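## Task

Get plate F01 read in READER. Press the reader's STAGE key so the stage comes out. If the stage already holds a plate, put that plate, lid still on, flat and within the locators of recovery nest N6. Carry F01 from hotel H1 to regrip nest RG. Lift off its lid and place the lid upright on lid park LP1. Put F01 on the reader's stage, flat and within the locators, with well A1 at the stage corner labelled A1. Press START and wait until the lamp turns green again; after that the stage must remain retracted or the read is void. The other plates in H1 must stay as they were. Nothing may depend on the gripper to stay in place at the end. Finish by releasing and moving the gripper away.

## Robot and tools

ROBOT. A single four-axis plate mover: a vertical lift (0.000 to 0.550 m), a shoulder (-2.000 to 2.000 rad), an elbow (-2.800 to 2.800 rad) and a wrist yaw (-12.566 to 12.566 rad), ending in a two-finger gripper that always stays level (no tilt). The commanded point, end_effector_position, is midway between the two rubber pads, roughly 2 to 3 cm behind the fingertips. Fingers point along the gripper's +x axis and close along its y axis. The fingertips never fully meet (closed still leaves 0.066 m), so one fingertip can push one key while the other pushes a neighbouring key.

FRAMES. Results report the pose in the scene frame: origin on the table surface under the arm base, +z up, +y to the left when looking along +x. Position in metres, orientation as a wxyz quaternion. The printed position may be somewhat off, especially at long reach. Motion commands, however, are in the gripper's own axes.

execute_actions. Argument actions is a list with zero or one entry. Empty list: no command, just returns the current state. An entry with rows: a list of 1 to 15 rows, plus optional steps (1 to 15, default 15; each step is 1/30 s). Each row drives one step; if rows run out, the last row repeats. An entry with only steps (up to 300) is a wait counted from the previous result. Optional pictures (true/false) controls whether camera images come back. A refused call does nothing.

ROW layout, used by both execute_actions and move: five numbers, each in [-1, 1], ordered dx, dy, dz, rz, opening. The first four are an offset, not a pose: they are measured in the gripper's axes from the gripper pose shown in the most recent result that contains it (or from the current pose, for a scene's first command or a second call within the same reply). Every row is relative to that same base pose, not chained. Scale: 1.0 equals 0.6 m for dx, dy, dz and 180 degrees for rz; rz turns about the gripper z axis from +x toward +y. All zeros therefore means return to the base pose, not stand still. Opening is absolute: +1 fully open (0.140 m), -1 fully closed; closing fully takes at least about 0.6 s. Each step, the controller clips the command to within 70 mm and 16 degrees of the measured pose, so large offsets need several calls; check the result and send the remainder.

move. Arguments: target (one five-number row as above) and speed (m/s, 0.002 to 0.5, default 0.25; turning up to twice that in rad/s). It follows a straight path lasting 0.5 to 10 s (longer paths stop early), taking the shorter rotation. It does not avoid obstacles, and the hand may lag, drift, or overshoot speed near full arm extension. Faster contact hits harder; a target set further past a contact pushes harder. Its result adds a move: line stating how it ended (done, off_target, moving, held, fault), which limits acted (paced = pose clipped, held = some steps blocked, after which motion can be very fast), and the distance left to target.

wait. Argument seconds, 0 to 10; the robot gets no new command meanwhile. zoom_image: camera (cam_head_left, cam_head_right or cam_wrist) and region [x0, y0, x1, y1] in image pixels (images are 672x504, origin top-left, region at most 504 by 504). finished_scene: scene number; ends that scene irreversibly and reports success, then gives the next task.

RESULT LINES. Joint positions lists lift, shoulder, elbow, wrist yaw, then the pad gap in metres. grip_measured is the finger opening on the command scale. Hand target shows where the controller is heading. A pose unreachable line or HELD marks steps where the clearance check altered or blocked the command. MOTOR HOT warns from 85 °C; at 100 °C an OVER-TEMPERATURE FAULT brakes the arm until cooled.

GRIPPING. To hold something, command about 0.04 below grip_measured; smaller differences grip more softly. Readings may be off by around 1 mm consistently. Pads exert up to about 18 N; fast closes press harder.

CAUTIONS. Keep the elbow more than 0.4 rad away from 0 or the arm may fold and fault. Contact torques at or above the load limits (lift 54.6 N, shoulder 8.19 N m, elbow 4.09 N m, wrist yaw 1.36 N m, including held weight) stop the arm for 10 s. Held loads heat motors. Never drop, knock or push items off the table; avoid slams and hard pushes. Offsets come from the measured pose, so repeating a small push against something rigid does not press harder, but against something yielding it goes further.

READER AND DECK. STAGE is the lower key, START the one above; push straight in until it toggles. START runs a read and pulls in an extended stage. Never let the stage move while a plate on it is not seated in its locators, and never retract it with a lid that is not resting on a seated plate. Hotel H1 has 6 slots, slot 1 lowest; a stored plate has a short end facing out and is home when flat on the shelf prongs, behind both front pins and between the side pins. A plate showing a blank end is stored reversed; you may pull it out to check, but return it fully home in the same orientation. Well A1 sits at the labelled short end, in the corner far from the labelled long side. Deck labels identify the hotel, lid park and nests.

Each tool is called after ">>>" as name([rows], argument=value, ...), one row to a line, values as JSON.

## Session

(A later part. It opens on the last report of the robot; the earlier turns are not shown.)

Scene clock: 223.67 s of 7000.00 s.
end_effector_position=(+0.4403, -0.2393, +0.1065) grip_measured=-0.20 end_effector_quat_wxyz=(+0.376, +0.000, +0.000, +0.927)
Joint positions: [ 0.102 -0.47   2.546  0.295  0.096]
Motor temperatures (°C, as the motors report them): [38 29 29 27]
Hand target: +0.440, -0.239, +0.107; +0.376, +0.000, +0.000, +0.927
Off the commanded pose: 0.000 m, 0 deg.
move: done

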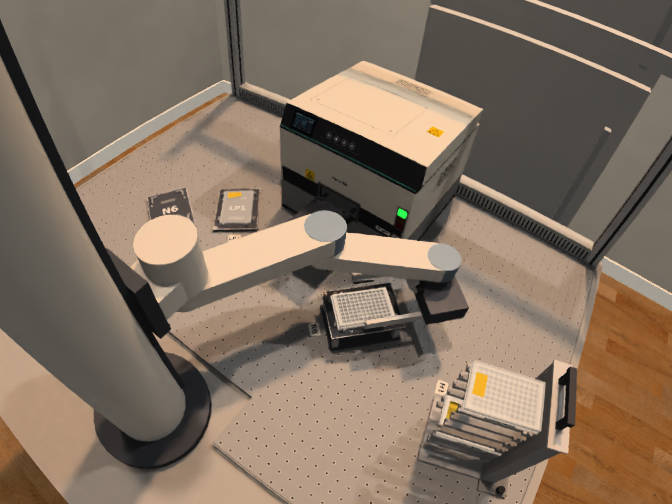

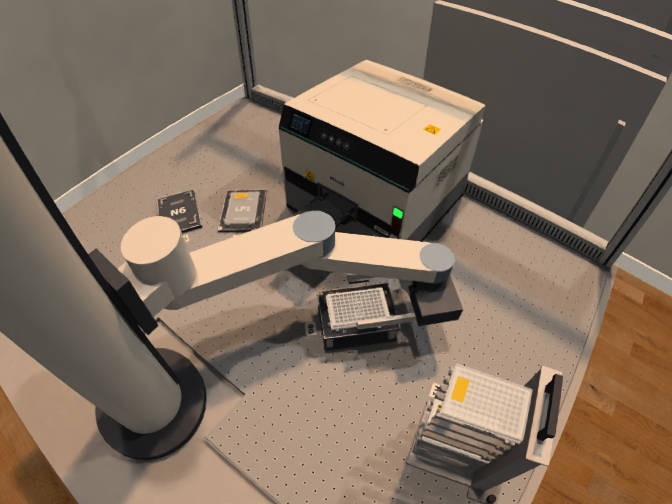

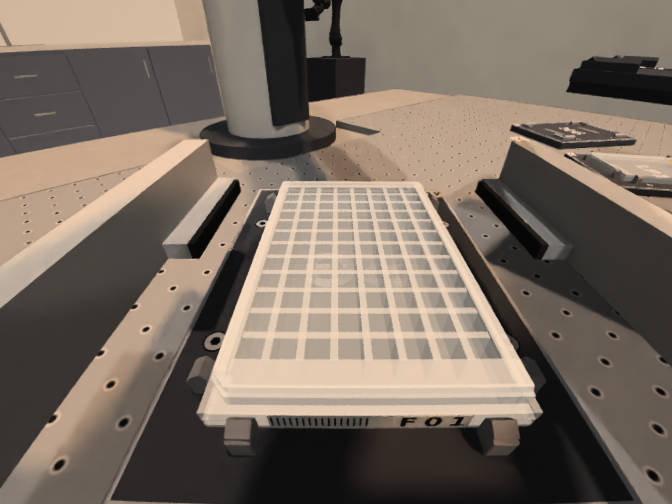

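>>> move(target=[0,0.0015,-0.0465,0,-0.2], speed=0.04)

>>> move(target=[0,0,0,0,-0.51])

>>> move(target=[0,0,0.025,0,-0.51], speed=0.02)

Scene clock: 231.10 s of 7000.00 s.
end_effector_position=(+0.4398, -0.2398, +0.0786) grip_measured=-0.20 end_effector_quat_wxyz=(+0.376, +0.000, +0.000, +0.927)
Joint positions: [ 0.074 -0.471  2.546  0.296  0.096]
Motor temperatures (°C, as the motors report them): [38 29 29 27]
Hand target: +0.440, -0.240, +0.079; +0.376, +0.000, +0.000, +0.927
Off the commanded pose: 0.000 m, 0 deg.
After step 90, 3.50 s passed at rest.
move: done

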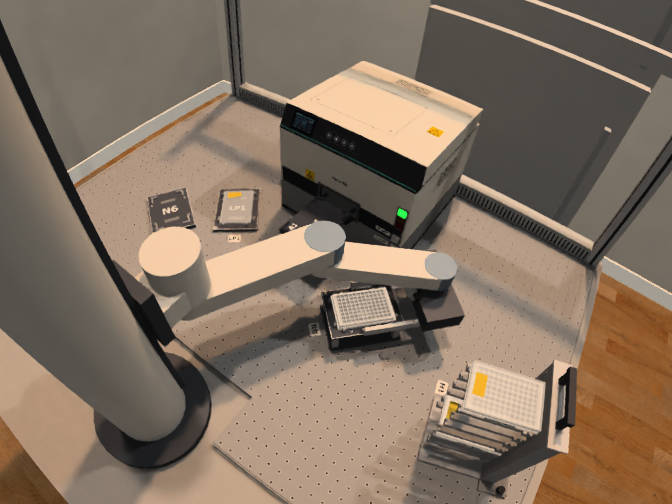

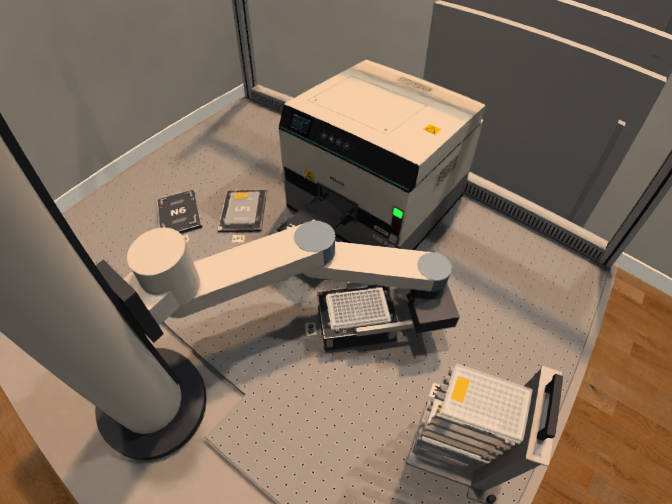

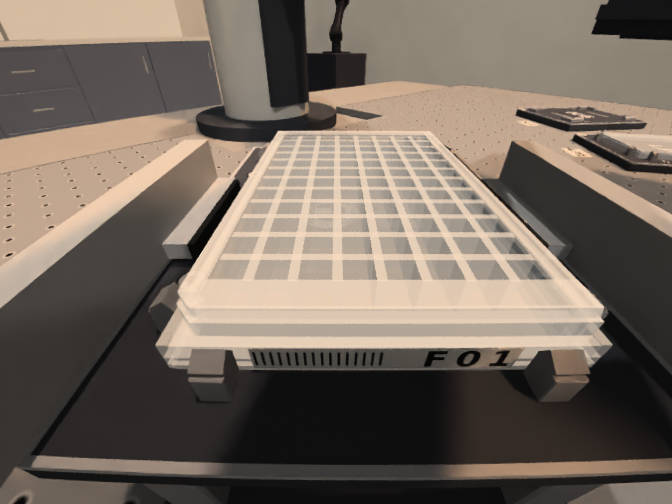

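Scene clock: 231.60 s of 7000.00 s.
end_effector_position=(+0.4399, -0.2397, +0.0786) grip_measured=-0.47 end_effector_quat_wxyz=(+0.376, +0.000, +0.000, +0.926)
Joint positions: [ 0.074 -0.471  2.546  0.296  0.086]
Motor temperatures (°C, as the motors report them): [38 29 29 27]
Hand target: +0.440, -0.240, +0.079; +0.376, +0.000, +0.000, +0.927
Off the commanded pose: 0.000 m, 0 deg.
move: done

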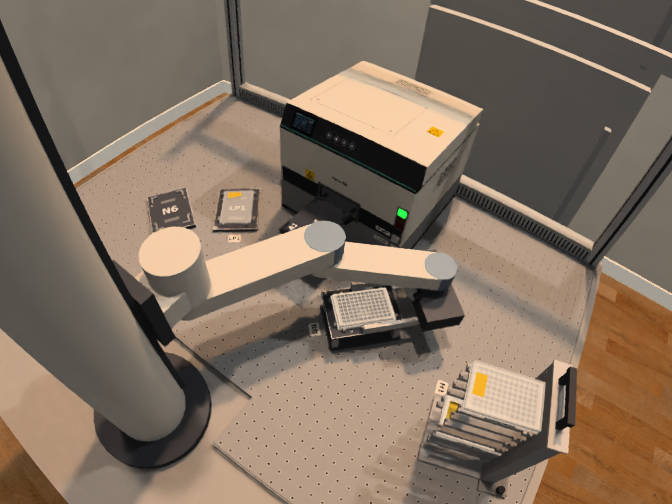

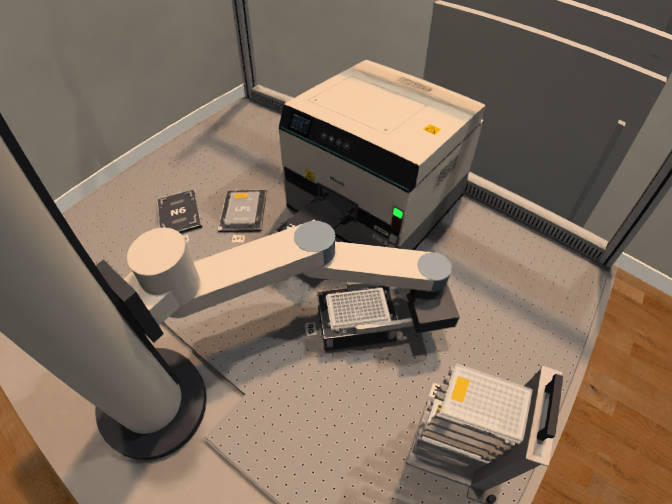

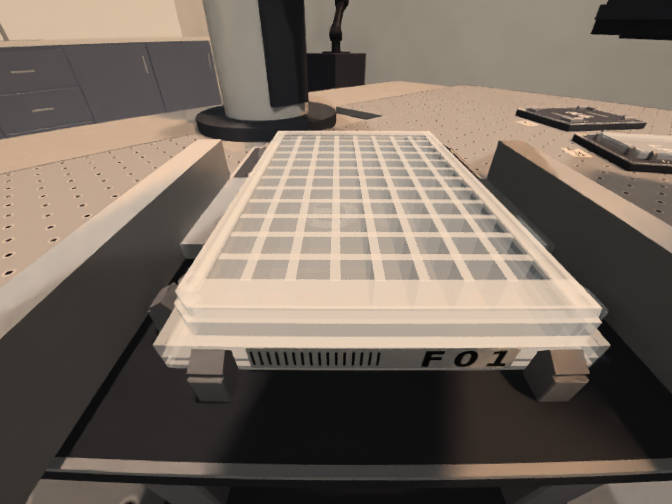

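Scene clock: 232.57 s of 7000.00 s.
end_effector_position=(+0.4399, -0.2397, +0.0936) grip_measured=-0.47 end_effector_quat_wxyz=(+0.376, +0.000, +0.000, +0.926)
Joint positions: [ 0.089 -0.471  2.546  0.296  0.086]
Motor temperatures (°C, as the motors report them): [38 29 29 27]
Hand target: +0.440, -0.240, +0.094; +0.376, +0.000, +0.000, +0.926
Off the commanded pose: 0.000 m, 0 deg.
move: done

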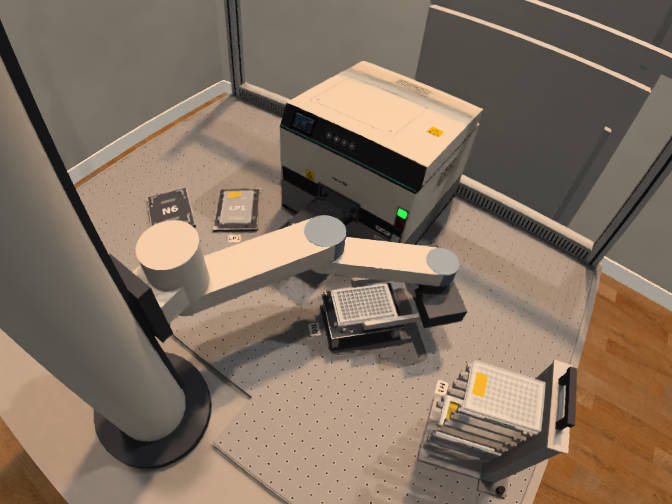

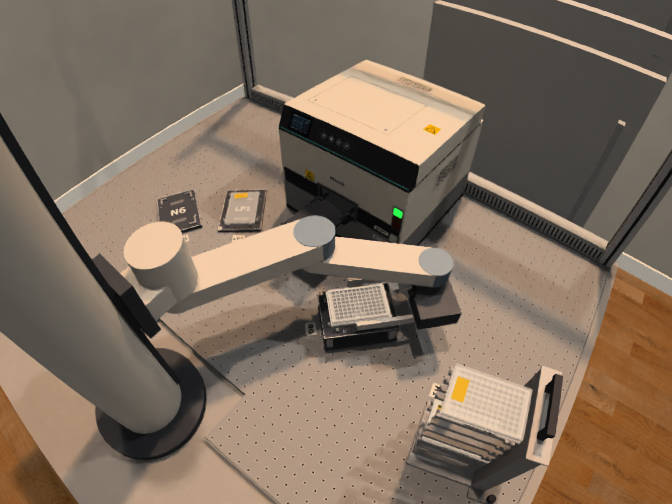

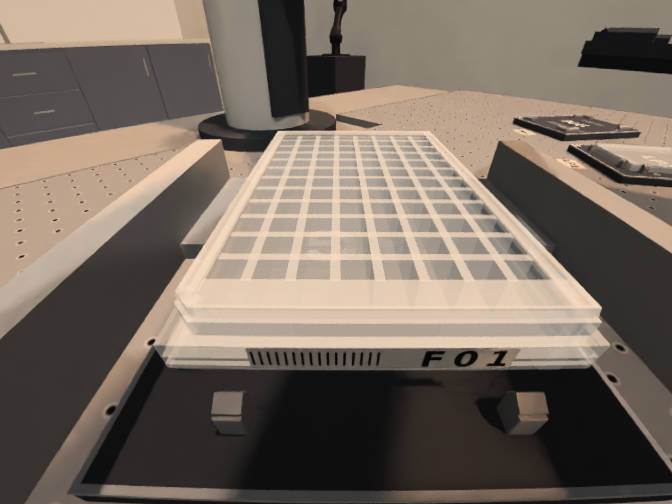

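>>> move(target=[0.048,0.0465,0.125,-0.2544,-0.51], speed=0.25)

>>> move(target=[0.05,-0.0667,0,-0.511,-0.51], speed=0.3)

>>> move(target=[0.12,0.296,-0.023,0,-0.51], speed=0.15)

Scene clock: 250.30 s of 7000.00 s.
end_effector_position=(+0.3997, -0.2396, +0.1686) grip_measured=-0.47 end_effector_quat_wxyz=(+0.707, +0.000, +0.000, +0.707)
Joint positions: [ 0.164 -0.525  2.022  0.073  0.086]
Motor temperatures (°C, as the motors report them): [38 29 29 27]
Hand target: +0.400, -0.240, +0.169; +0.707, +0.000, +0.000, +0.707
Off the commanded pose: 0.000 m, 0 deg.
After step 90, 12.83 s passed at rest.
move: done

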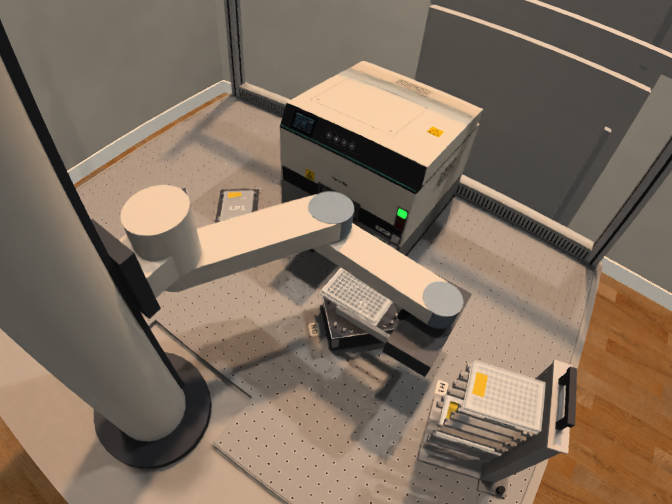

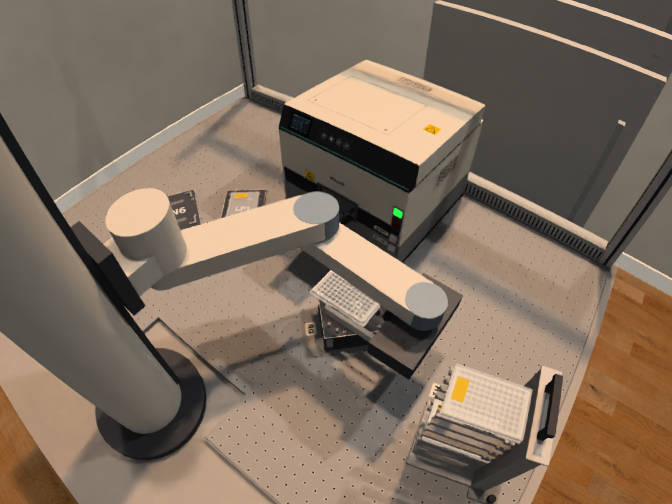

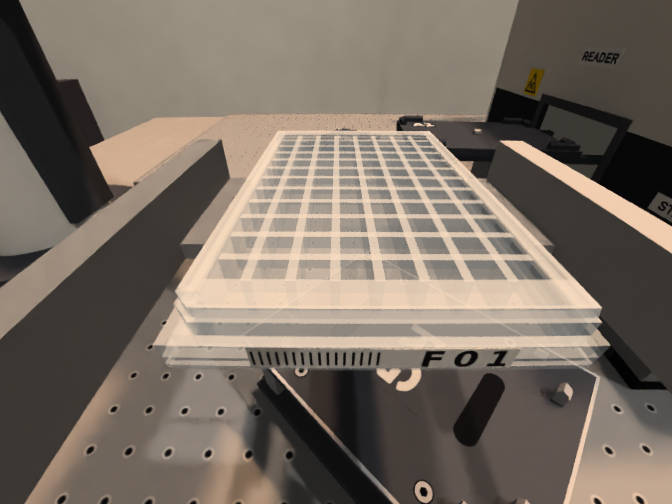

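Scene clock: 253.30 s of 7000.00 s.
end_effector_position=(+0.4398, -0.2095, +0.1686) grip_measured=-0.47 end_effector_quat_wxyz=(+1.000, +0.000, +0.000, -0.017)
Joint positions: [ 0.164 -0.075  0.947 -0.907  0.086]
Motor temperatures (°C, as the motors report them): [38 29 29 27]
Hand target: +0.440, -0.210, +0.169; +1.000, +0.000, +0.000, -0.017
Off the commanded pose: 0.000 m, 0 deg.
move: done

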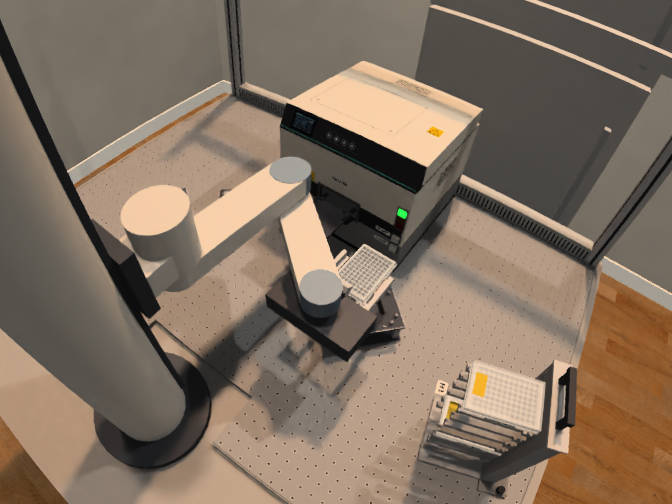

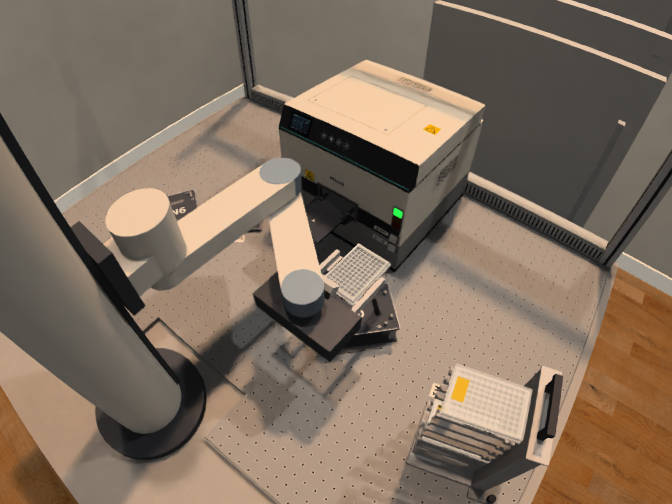

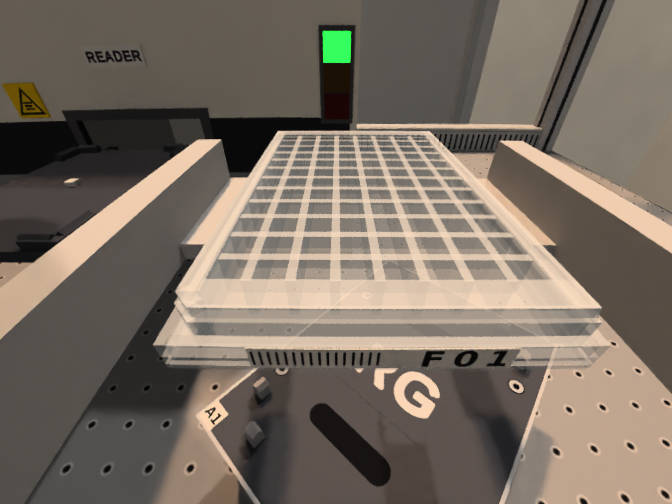

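Scene clock: 254.97 s of 7000.00 s.
end_effector_position=(+0.5179, -0.0344, +0.1548) grip_measured=-0.47 end_effector_quat_wxyz=(+1.000, +0.000, +0.000, -0.017)
Joint positions: [ 0.15   0.846  0.797 -1.678  0.086]
Motor temperatures (°C, as the motors report them): [38 29 29 27]
Hand target: +0.518, -0.035, +0.155; +1.000, +0.000, +0.000, -0.017
Off the commanded pose: 0.000 m, 0 deg.
move: done

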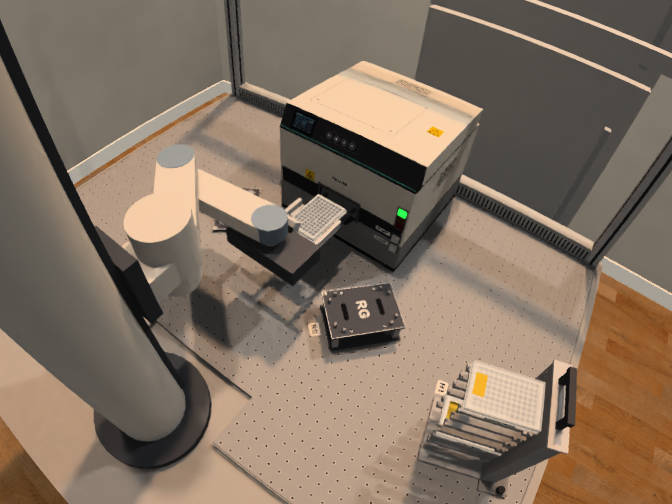

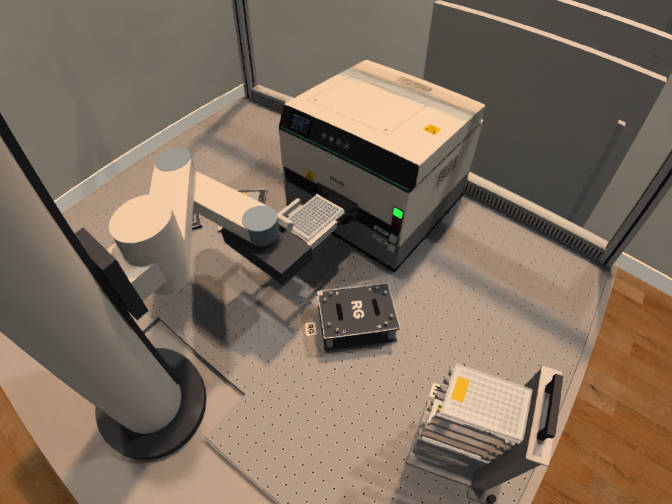

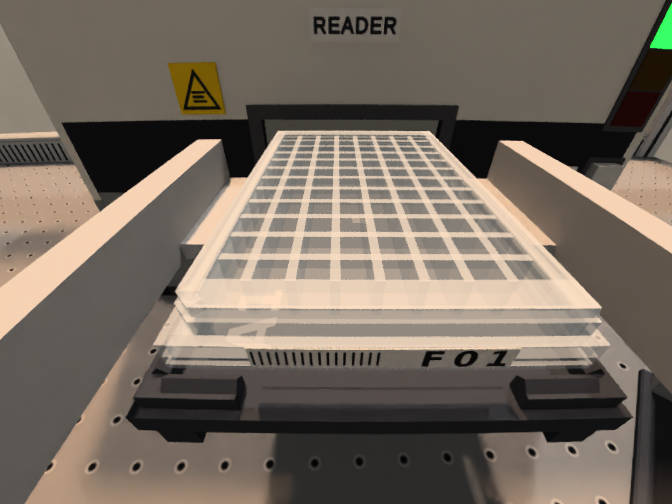

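>>> move(target=[0.012,-0.003,-0.023,0.0015,-0.51], speed=0.025)

Scene clock: 272.93 s of 7000.00 s.
end_effector_position=(+0.5225, -0.0350, +0.1457) grip_measured=-0.47 end_effector_quat_wxyz=(+1.000, +0.000, +0.000, -0.013)
Joint positions: [ 0.141  0.836  0.818 -1.68   0.086]
Motor temperatures (°C, as the motors report them): [37 29 30 27]
Hand target: +0.523, -0.035, +0.145; +1.000, +0.000, +0.000, -0.013
Off the commanded pose: 0.005 m, 0 deg.
TORQUE FAULT: the external load on joint 1 (lift) reached its load limit, and the arm stopped for 10 seconds. The arm's remaining commands of this call were not run. The arm holds where it stopped, with its grip as last carried out, and accepts commands again: back off and push less far. The arm stops again, at the same cost, whenever a joint's load reaches its limit.
After step 90, 4.37 s passed at rest.
move: fault

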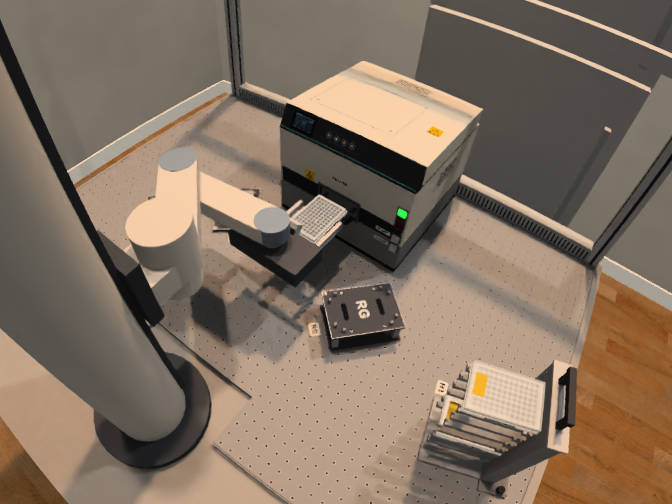

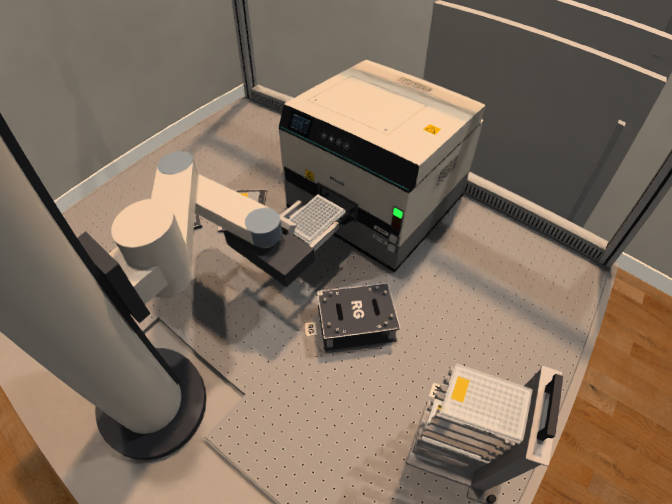

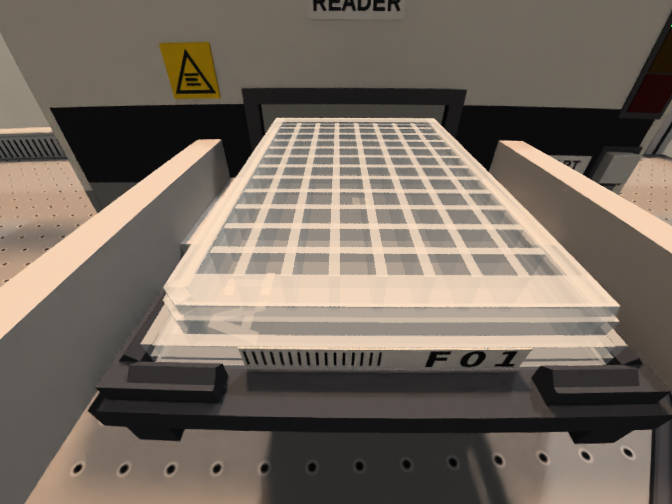

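>>> move(target=[0,0,0.008,0,-0.51], speed=0.01)

>>> zoom_image(camera="cam_head_right", region=[250,160,390,265])

Scene clock: 280.07 s of 7000.00 s.
end_effector_position=(+0.5225, -0.0349, +0.1505) grip_measured=-0.47 end_effector_quat_wxyz=(+1.000, +0.000, +0.000, -0.013)
Joint positions: [ 0.145  0.837  0.818 -1.68   0.086]
Motor temperatures (°C, as the motors report them): [37 29 30 27]
Hand target: +0.523, -0.035, +0.150; +1.000, +0.000, +0.000, -0.013
Off the commanded pose: 0.000 m, 0 deg.
After step 90, 3.43 s passed at rest.
move: done

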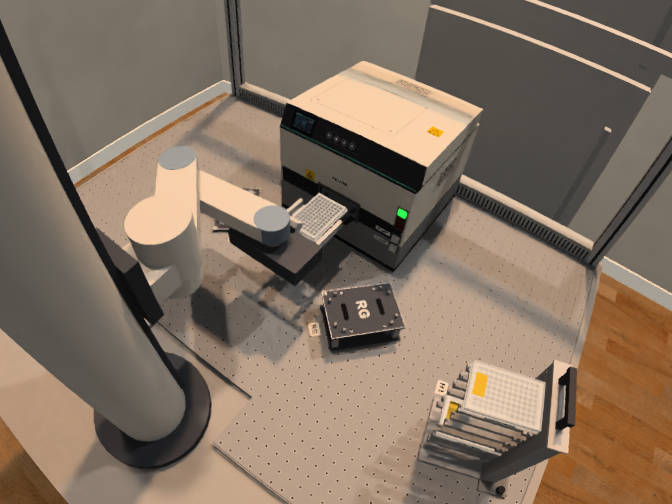

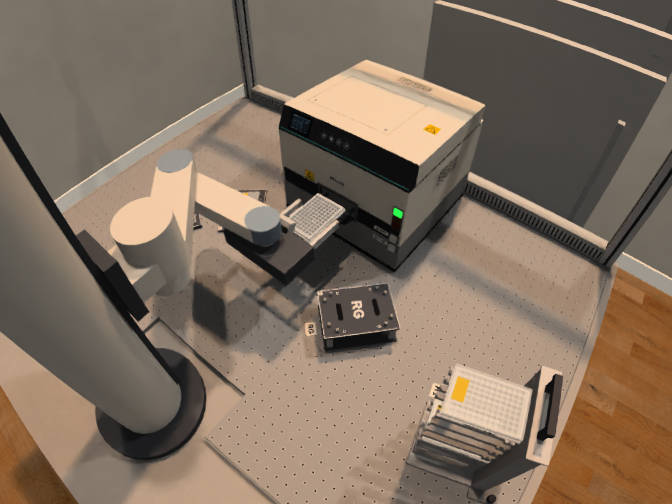

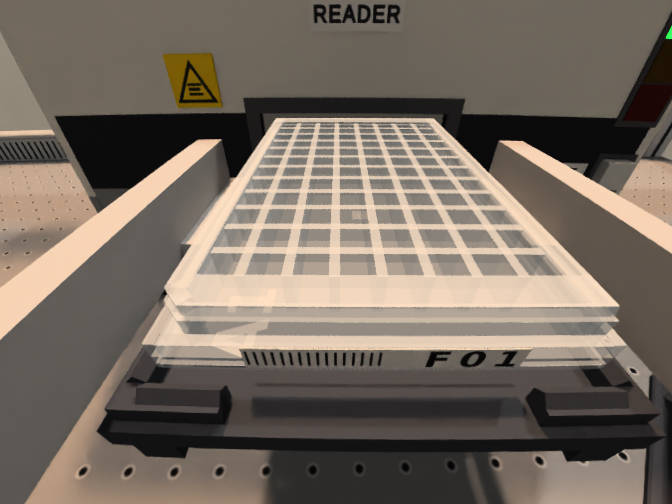

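Region (250, 160, 390, 265) of cam_head_right's 672x504 image, scaled by 3.600, with more detail than that image has; it fills the top 378 rows of this view, and the rest is white.

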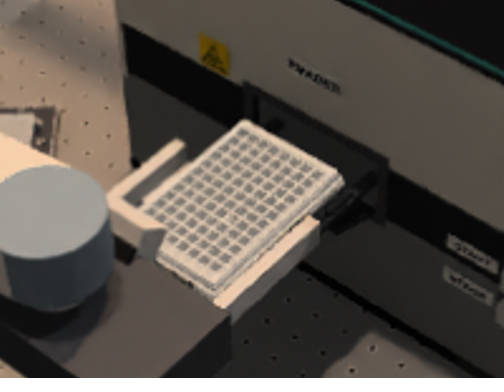

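>>> move(target=[-0.0005,0.0013,-0.0068,0,-0.51], speed=0.005)

>>> execute_actions([
  {"rows":[[0,0,0,0,-0.49],[0,0,0,0,-0.485],[0,0,0,0,-0.48],[0,0,0,0,-0.477],[0,0,0,0,-0.474],[0,0,0,0,-0.471],[0,0,0,0,-0.468],[0,0,0,0,-0.465],[0,0,0,0,-0.462],[0,0,0,0,-0.459],[0,0,0,0,-0.456],[0,0,0,0,-0.45],[0,0,0,0,-0.44],[0,0,0,0,-0.42],[0,0,0,0,-0.38]],"steps":15},
])

Scene clock: 303.23 s of 7000.00 s.
end_effector_position=(+0.5221, -0.0343, +0.1465) grip_measured=-0.47 end_effector_quat_wxyz=(+1.000, +0.000, +0.000, -0.013)
Joint positions: [ 0.141  0.84   0.815 -1.682  0.086]
Motor temperatures (°C, as the motors report them): [38 29 29 27]
Hand target: +0.522, -0.034, +0.146; +1.000, +0.000, +0.000, -0.013
Off the commanded pose: 0.000 m, 0 deg.
After step 90, 19.10 s passed at rest.
move: done

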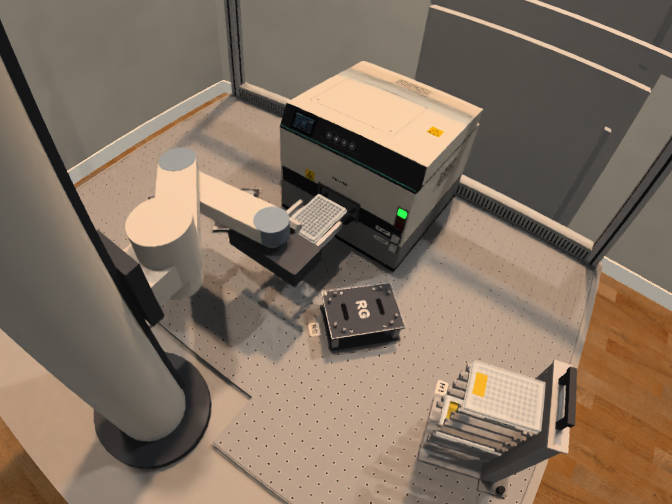

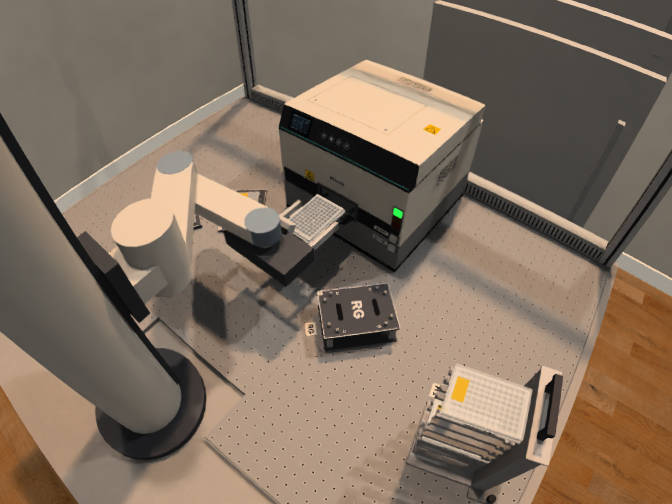

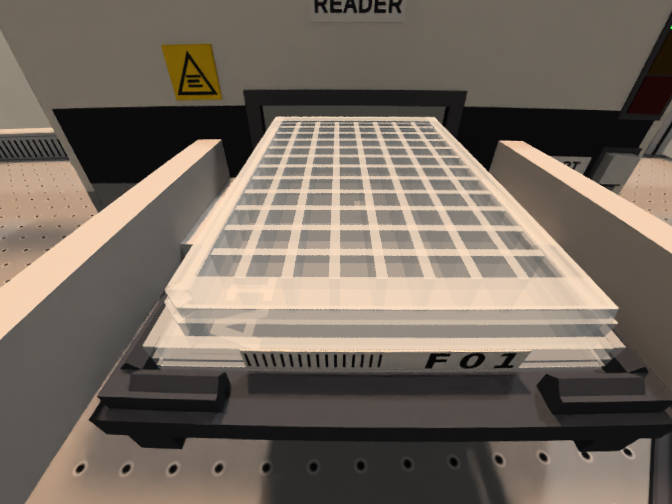

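Scene clock: 303.73 s of 7000.00 s.
end_effector_position=(+0.5221, -0.0343, +0.1465) grip_measured=-0.41 end_effector_quat_wxyz=(+1.000, +0.000, +0.000, -0.013)
Joint positions: [ 0.142  0.84   0.815 -1.682  0.088]
Motor temperatures (°C, as the motors report them): [38 29 29 27]
Hand target: +0.522, -0.034, +0.146; +1.000, +0.000, +0.000, -0.013
Off the commanded pose: 0.000 m, 0 deg.
Steps of this call (steps 1 to 15: all 15 steps of this action). Readings (end_effector_position):
1: (+0.5221, -0.0343, +0.1465)
2: (+0.5221, -0.0343, +0.1466)
4: (+0.5221, -0.0343, +0.1466)
8: (+0.5221, -0.0343, +0.1466)
15: the state above

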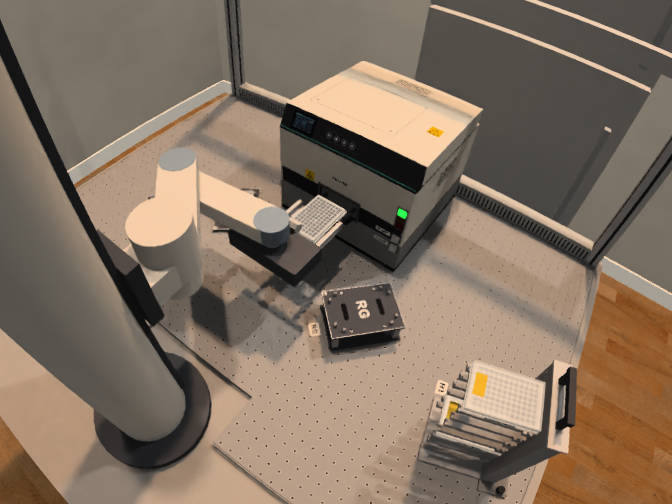

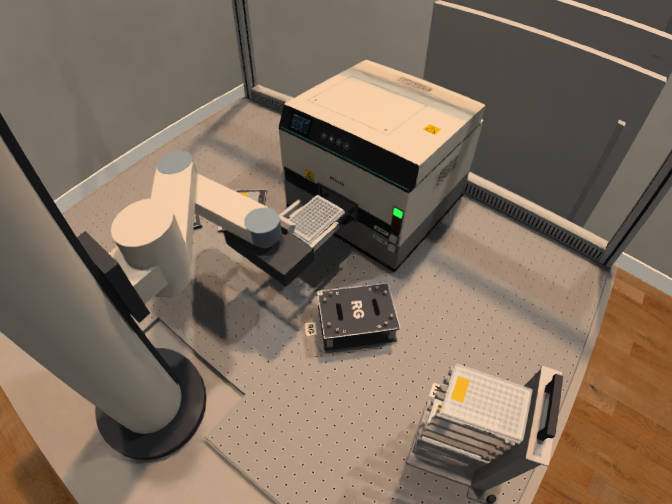

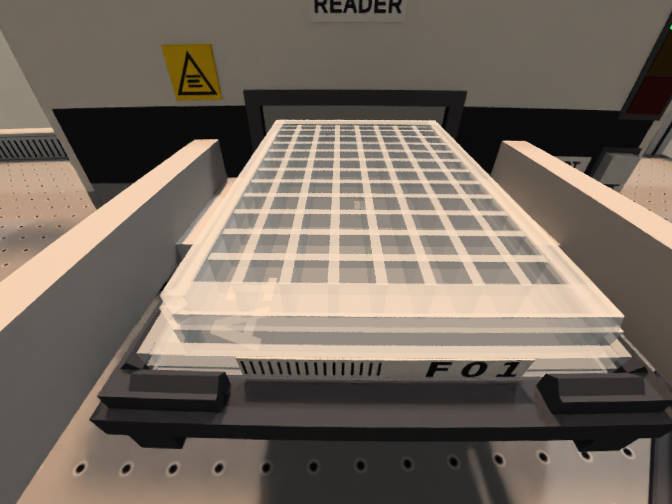

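>>> move(target=[0,0,0.05,0,-0.3], speed=0.04)

>>> zoom_image(camera="cam_wrist", region=[150,130,600,480])

Scene clock: 310.33 s of 7000.00 s.
end_effector_position=(+0.5221, -0.0343, +0.1766) grip_measured=-0.30 end_effector_quat_wxyz=(+1.000, +0.000, +0.000, -0.013)
Joint positions: [ 0.172  0.84   0.815 -1.682  0.092]
Motor temperatures (°C, as the motors report them): [38 29 29 27]
Hand target: +0.522, -0.034, +0.177; +1.000, +0.000, +0.000, -0.013
Off the commanded pose: 0.000 m, 0 deg.
After step 90, 2.63 s passed at rest.
move: done

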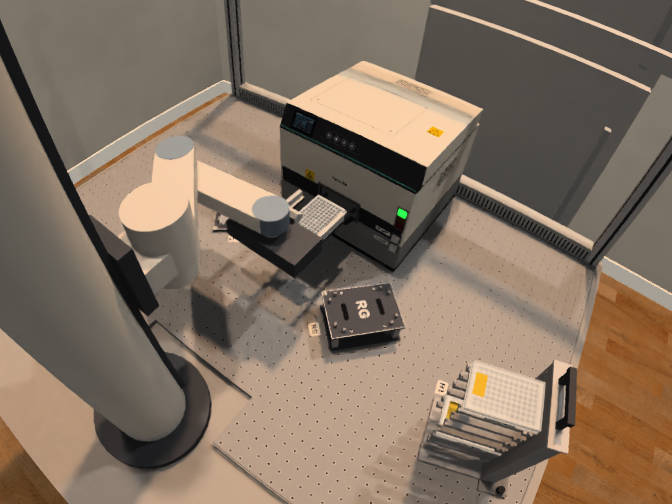

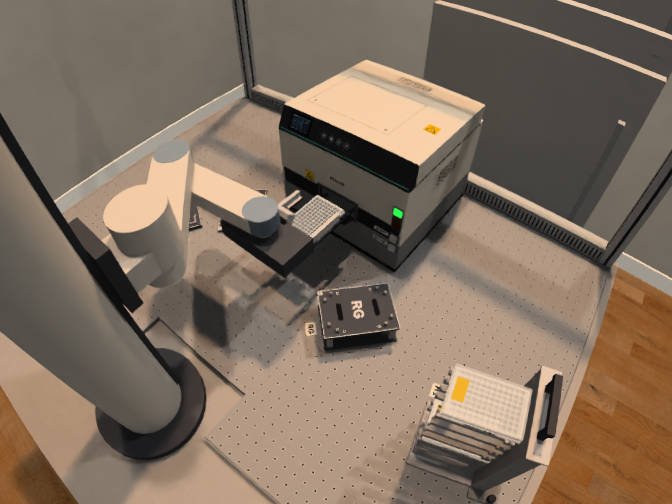

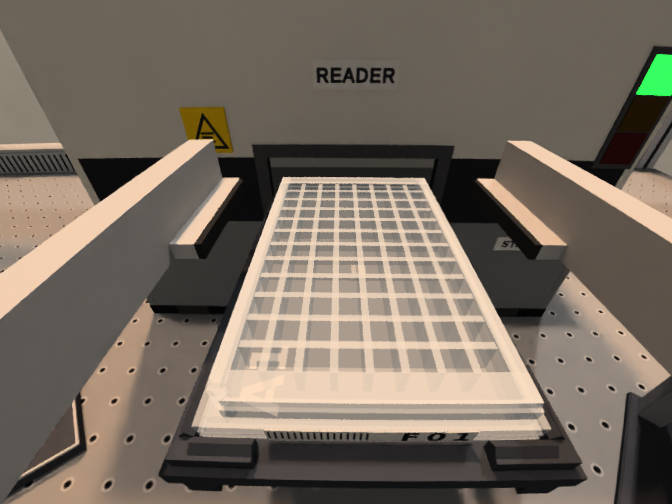

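Region (150, 130, 600, 480) of cam_wrist's 672x504 image, scaled by 1.120, with more detail than that image has.

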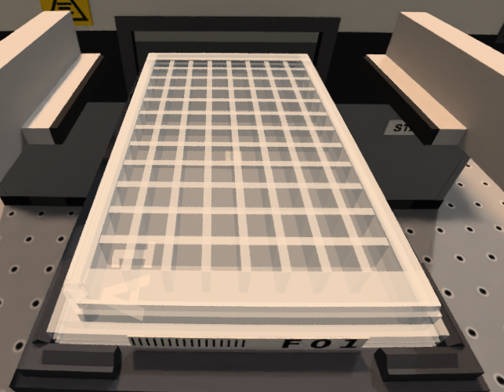

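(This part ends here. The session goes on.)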